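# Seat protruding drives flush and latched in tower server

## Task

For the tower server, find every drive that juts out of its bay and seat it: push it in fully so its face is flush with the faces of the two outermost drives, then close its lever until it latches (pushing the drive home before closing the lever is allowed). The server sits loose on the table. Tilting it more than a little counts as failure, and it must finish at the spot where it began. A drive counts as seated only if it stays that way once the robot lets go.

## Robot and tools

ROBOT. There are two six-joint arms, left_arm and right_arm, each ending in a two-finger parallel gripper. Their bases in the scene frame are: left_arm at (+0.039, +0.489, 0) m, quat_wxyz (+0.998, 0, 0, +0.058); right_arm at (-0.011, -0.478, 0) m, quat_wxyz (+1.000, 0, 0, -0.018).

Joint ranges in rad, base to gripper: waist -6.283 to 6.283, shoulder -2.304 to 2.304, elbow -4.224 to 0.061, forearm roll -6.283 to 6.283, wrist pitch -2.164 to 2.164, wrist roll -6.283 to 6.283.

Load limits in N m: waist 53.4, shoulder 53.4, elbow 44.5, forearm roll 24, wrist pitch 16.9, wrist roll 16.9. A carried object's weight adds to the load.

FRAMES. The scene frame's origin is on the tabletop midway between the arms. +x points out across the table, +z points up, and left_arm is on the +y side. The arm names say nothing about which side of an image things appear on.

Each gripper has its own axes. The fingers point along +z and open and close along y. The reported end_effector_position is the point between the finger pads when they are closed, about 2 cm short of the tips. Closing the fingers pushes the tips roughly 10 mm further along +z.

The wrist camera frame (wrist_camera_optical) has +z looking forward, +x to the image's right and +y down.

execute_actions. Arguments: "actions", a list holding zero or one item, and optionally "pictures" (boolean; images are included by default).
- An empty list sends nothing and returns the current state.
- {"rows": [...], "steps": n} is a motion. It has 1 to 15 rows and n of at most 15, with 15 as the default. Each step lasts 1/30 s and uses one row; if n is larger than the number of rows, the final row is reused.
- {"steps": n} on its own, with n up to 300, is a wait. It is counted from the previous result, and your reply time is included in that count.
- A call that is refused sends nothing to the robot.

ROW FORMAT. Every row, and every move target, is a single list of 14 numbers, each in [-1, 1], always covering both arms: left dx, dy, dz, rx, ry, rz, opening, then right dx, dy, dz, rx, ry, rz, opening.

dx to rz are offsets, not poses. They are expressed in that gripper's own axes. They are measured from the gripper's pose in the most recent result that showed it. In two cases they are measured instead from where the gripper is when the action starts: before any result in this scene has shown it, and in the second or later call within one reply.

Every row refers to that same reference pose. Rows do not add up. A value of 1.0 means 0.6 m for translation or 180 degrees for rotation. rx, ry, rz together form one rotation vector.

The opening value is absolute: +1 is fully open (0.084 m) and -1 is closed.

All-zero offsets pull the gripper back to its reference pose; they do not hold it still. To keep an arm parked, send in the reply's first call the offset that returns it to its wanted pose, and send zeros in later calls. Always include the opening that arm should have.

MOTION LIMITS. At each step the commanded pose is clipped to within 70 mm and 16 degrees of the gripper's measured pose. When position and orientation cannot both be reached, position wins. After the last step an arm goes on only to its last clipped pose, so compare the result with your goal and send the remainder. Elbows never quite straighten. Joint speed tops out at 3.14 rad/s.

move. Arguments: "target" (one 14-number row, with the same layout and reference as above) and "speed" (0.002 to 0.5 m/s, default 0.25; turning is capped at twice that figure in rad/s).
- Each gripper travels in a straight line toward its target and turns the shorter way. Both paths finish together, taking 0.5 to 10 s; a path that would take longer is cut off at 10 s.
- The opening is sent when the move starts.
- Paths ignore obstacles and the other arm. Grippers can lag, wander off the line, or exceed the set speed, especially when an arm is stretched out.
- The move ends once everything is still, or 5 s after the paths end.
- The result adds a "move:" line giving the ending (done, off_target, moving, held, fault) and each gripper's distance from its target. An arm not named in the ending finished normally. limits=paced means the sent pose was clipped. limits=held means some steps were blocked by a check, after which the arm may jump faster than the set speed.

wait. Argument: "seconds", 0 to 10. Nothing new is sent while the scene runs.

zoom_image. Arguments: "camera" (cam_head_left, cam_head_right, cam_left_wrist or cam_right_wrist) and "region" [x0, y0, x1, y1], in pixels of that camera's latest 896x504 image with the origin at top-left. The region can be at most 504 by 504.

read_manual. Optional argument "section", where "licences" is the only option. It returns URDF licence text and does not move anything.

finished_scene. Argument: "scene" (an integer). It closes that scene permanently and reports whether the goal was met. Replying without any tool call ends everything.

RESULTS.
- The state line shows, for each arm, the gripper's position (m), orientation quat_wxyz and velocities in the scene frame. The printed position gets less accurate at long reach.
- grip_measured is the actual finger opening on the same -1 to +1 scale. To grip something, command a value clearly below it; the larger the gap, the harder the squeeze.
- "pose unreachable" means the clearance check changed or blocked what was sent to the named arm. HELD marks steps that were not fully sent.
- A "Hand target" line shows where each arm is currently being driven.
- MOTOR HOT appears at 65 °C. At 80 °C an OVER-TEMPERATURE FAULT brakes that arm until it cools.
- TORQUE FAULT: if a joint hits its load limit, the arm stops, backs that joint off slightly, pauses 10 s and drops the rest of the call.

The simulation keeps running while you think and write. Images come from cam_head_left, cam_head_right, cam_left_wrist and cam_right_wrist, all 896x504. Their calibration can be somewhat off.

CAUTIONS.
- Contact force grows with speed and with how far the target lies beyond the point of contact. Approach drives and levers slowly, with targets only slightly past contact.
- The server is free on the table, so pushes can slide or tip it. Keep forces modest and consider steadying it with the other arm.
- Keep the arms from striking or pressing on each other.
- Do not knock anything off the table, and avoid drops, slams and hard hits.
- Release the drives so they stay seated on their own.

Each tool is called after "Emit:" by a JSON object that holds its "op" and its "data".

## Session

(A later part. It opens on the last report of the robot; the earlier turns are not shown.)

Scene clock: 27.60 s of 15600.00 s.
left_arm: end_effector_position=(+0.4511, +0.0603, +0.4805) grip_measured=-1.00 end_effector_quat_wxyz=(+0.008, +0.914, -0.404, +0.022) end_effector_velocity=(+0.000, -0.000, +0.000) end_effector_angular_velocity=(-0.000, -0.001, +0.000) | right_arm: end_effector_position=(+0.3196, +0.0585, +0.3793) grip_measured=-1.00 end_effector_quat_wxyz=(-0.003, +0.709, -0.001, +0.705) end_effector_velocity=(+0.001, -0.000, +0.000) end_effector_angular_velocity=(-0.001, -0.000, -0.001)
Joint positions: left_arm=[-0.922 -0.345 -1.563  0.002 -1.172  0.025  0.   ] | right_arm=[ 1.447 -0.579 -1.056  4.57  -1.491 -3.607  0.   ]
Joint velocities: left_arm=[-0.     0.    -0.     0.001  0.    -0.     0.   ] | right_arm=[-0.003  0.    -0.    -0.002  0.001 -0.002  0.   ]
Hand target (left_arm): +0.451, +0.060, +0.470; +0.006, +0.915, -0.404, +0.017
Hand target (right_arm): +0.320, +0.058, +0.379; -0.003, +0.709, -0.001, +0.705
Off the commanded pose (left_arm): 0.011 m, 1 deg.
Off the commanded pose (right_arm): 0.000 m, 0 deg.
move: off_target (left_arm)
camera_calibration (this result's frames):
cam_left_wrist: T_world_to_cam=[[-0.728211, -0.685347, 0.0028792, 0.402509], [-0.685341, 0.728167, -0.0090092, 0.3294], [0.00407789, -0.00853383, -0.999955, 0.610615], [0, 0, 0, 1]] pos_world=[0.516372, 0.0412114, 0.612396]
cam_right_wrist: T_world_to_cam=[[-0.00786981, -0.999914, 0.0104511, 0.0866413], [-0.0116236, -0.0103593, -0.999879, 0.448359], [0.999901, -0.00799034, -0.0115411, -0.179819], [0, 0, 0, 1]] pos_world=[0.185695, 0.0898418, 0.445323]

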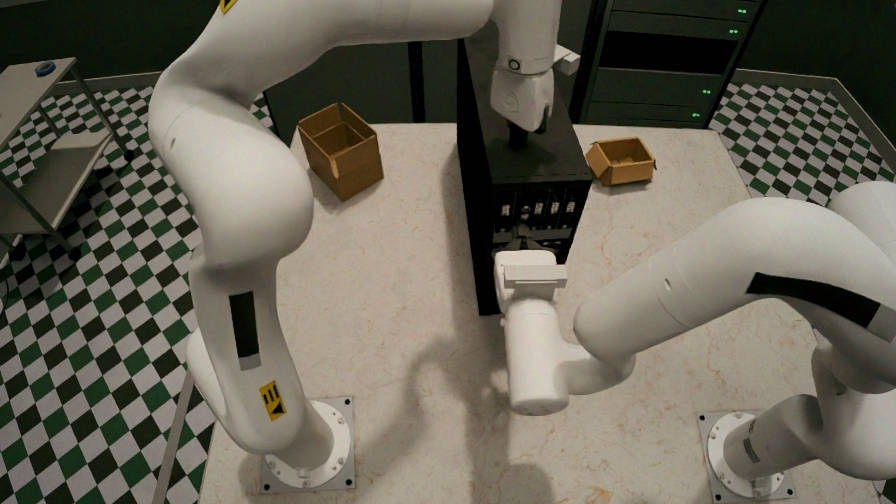

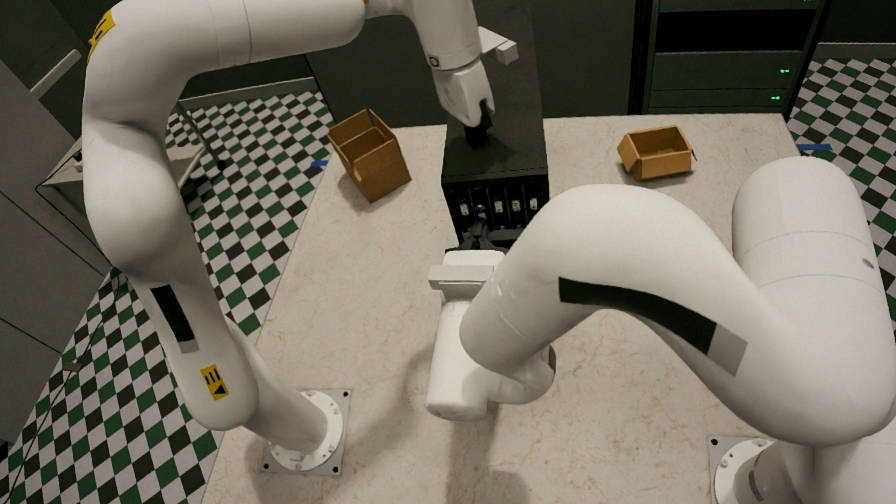

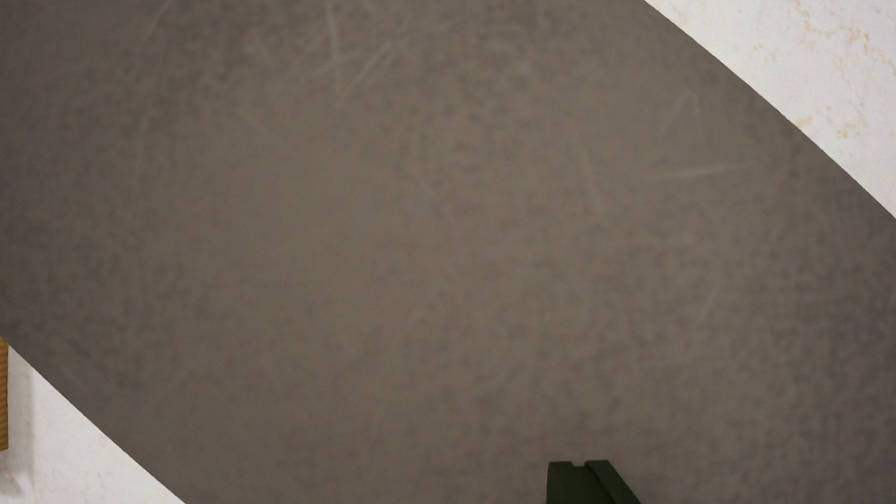

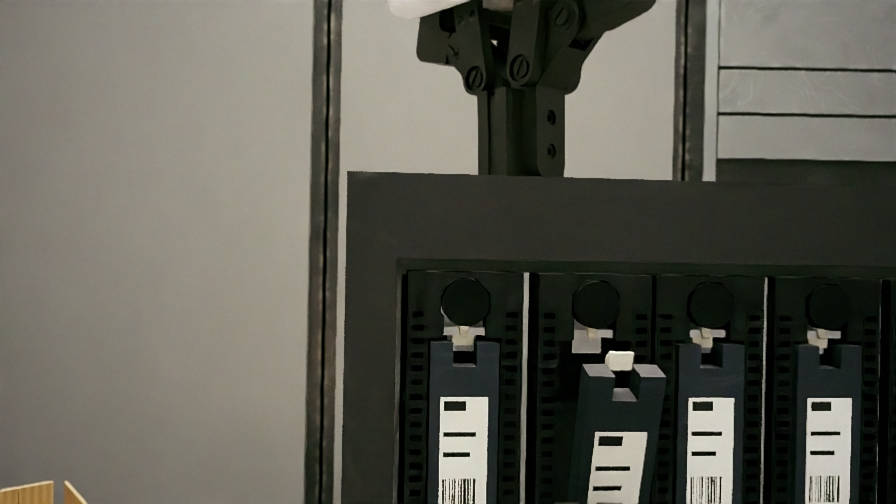

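Emit:
{"op": "move", "data": {"target": [0,0,0.018,0,0,0,-1, 0.025,0,0.04,0,0,0,-1], "speed": 0.03}}

Scene clock: 39.03 s of 15600.00 s.
left_arm: end_effector_position=(+0.4511, +0.0603, +0.4806) grip_measured=-1.00 end_effector_quat_wxyz=(+0.010, +0.914, -0.404, +0.027) end_effector_velocity=(-0.000, -0.000, -0.000) end_effector_angular_velocity=(+0.000, +0.001, -0.000) | right_arm: end_effector_position=(+0.3074, +0.0773, +0.3891) grip_measured=-1.00 end_effector_quat_wxyz=(-0.022, +0.710, +0.023, +0.703) end_effector_velocity=(-0.001, +0.001, -0.000) end_effector_angular_velocity=(+0.001, +0.000, +0.003)
Joint positions: left_arm=[-0.922 -0.338 -1.554  0.002 -1.159  0.025  0.   ] | right_arm=[ 1.469 -0.564 -1.064  4.54  -1.466 -3.634  0.   ]
Joint velocities: left_arm=[ 0.    -0.     0.    -0.     0.     0.001  0.   ] | right_arm=[ 0.003 -0.     0.     0.    -0.     0.001  0.   ]
Hand target (left_arm): +0.451, +0.060, +0.470; +0.008, +0.914, -0.404, +0.022
Hand target (right_arm): +0.307, +0.077, +0.389; -0.022, +0.710, +0.023, +0.703
Off the commanded pose (left_arm): 0.011 m, 1 deg.
Off the commanded pose (right_arm): 0.041 m, 3 deg.
TORQUE FAULT: the external load on joint 1 (waist) of the right arm reached its load limit, and that arm stopped for 10 seconds. A torque fault stops only its own arm. That arm's remaining commands of this call were not run. Joint 1 (waist) of that arm moved back by up to 3 degrees. That arm holds there, with its grip as last carried out, and accepts commands again: back off and push less far. That arm stops again, at the same cost, whenever a joint's load reaches its limit.
move: fault (right_arm), off_target (left_arm)
camera_calibration (this result's frames):
cam_left_wrist: T_world_to_cam=[[-0.72824, -0.685316, 0.00277758, 0.402574], [-0.685227, 0.728066, -0.0196075, 0.334422], [0.0114151, -0.0161823, -0.999804, 0.607765], [0, 0, 0, 1]] pos_world=[0.515388, 0.0422443, 0.613085]
cam_right_wrist: T_world_to_cam=[[0.0527237, -0.998471, 0.0166356, 0.0840536], [-0.0151558, -0.0174569, -0.999733, 0.459855], [0.998494, 0.0524575, -0.016053, -0.169884], [0, 0, 0, 1]] pos_world=[0.172166, 0.100864, 0.455607]

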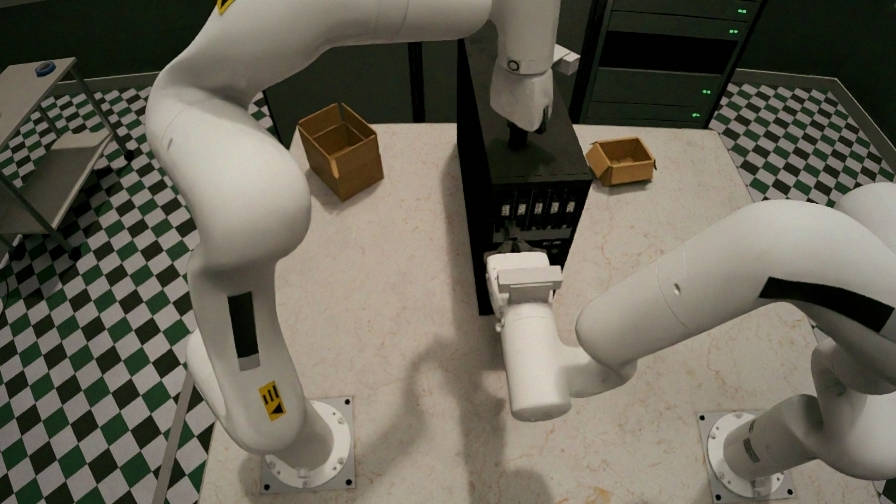

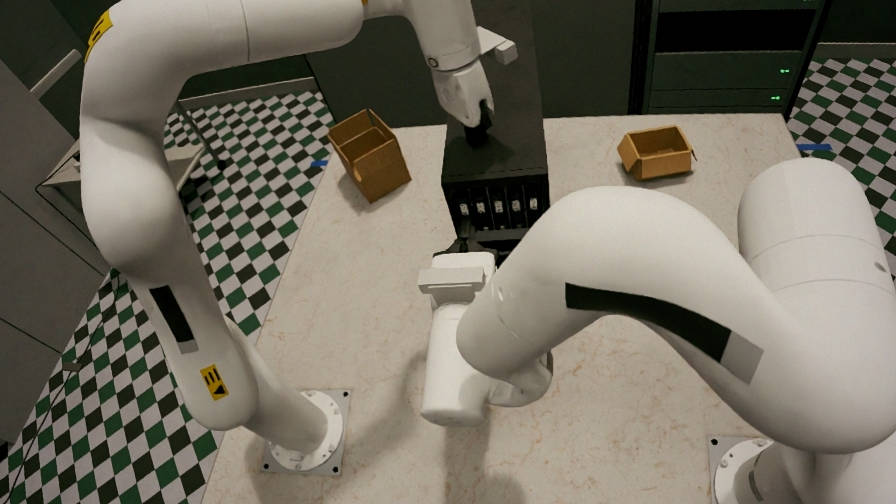

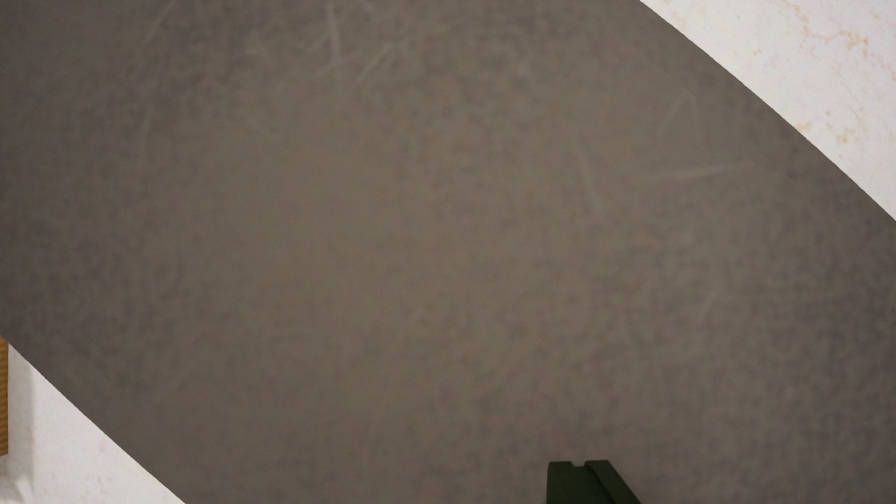

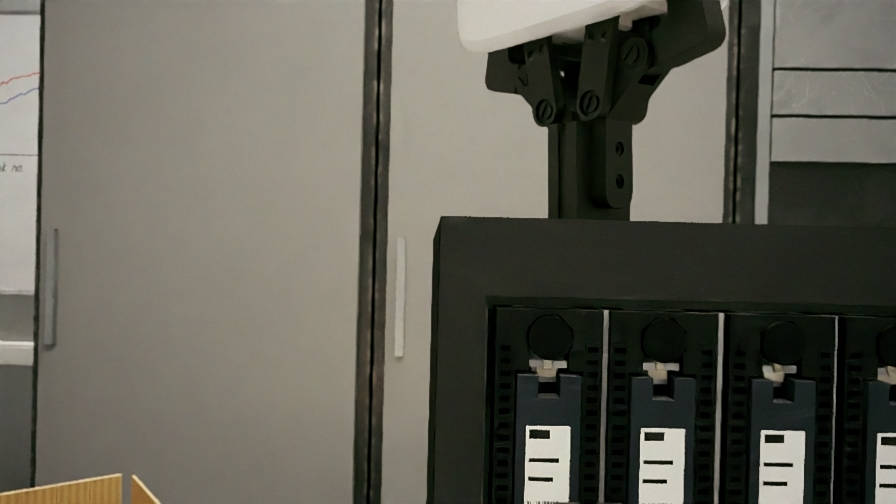

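The lever latched (with a fault). Back off both arms and verify.

Emit:
{"op": "move", "data": {"target": [0,0,-0.12,0,0,0,-1, -0.02,0.03,-0.28,-0.016,0,0,-1], "speed": 0.25}}

Scene clock: 40.90 s of 15600.00 s.
left_arm: end_effector_position=(+0.4482, +0.0633, +0.5523) grip_measured=-1.00 end_effector_quat_wxyz=(+0.010, +0.914, -0.404, +0.027) end_effector_velocity=(+0.000, -0.000, +0.001) end_effector_angular_velocity=(-0.001, -0.001, -0.001) | right_arm: end_effector_position=(+0.1409, +0.0484, +0.3783) grip_measured=-1.00 end_effector_quat_wxyz=(-0.004, +0.711, +0.005, +0.703) end_effector_velocity=(-0.003, -0.000, -0.001) end_effector_angular_velocity=(-0.001, -0.000, +0.001)
Joint positions: left_arm=[-0.922 -0.339 -1.715  0.002 -1.319  0.025  0.   ] | right_arm=[ 1.781 -0.557 -1.02   4.862 -1.632 -3.601  0.   ]
Joint velocities: left_arm=[-0.    -0.    -0.002  0.    -0.001  0.001  0.   ] | right_arm=[ 0.005 -0.001 -0.     0.004 -0.002  0.     0.   ]
Hand target (left_arm): +0.448, +0.063, +0.552; +0.010, +0.914, -0.404, +0.027
Hand target (right_arm): +0.141, +0.048, +0.378; -0.004, +0.711, +0.005, +0.703
Off the commanded pose (left_arm): 0.000 m, 0 deg.
Off the commanded pose (right_arm): 0.001 m, 0 deg.
move: done
camera_calibration (this result's frames):
cam_left_wrist: T_world_to_cam=[[-0.728056, -0.685512, 0.00270937, 0.402279], [-0.685424, 0.727886, -0.0194087, 0.331735], [0.0113328, -0.0159877, -0.999808, 0.67958], [0, 0, 0, 1]] pos_world=[0.512559, 0.0451666, 0.684798]
cam_right_wrist: T_world_to_cam=[[0.00230158, -0.999847, 0.0173651, 0.0710375], [-0.017512, -0.0174028, -0.999695, 0.446285], [0.999844, 0.00199679, -0.0175493, 0.000567097], [0, 0, 0, 1]] pos_world=[0.00708484, 0.0787921, 0.444926]

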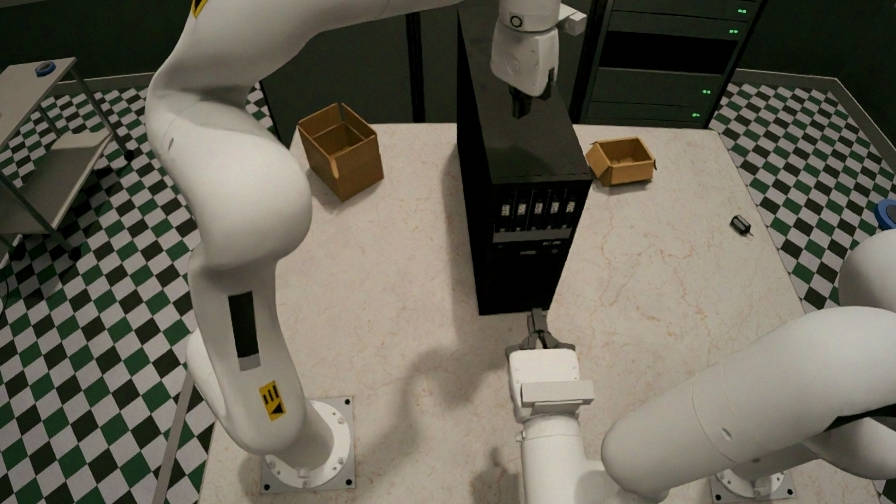

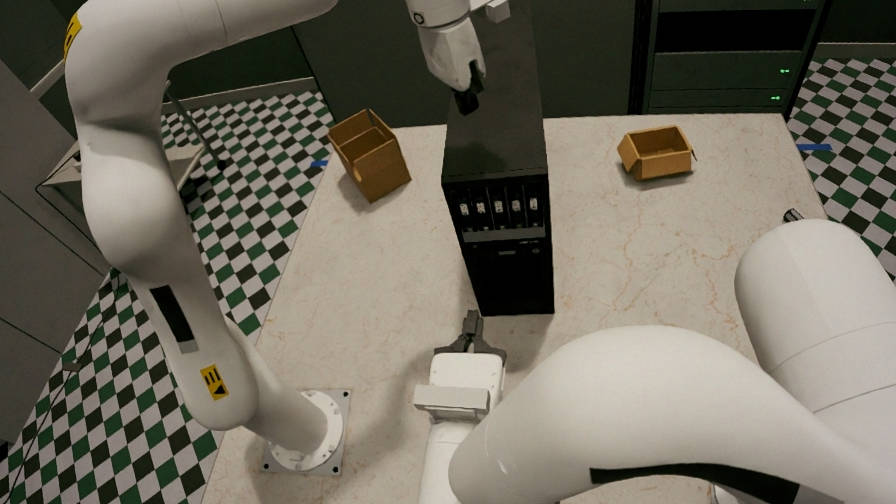

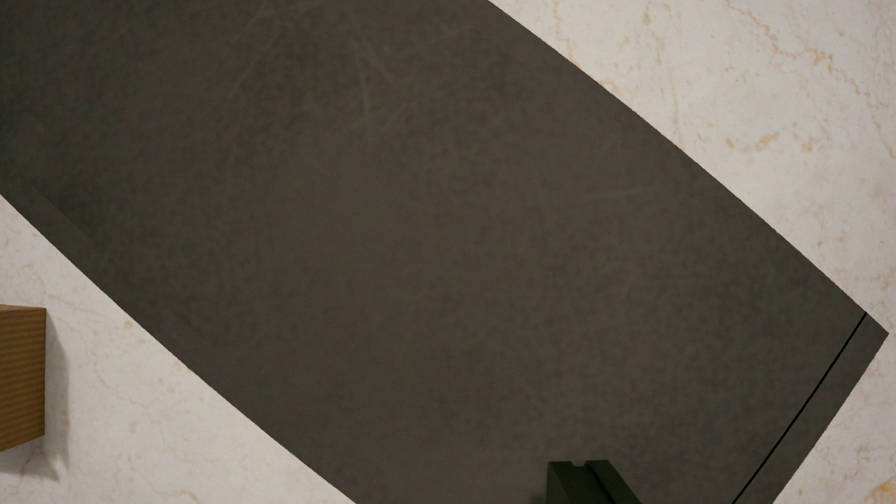

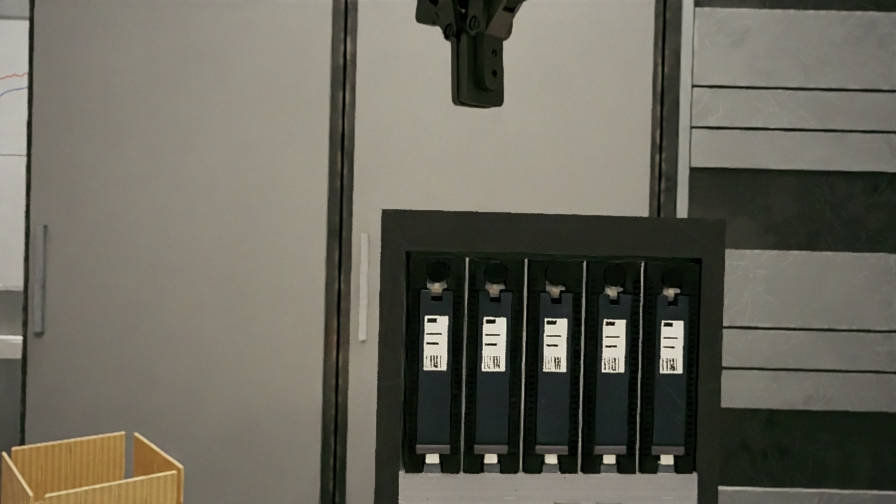

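All five drives are flush and latched, and the server is where it started.

Emit:
{"op": "finished_scene", "data": {"scene": 2}}

The scene is finished: the task was done.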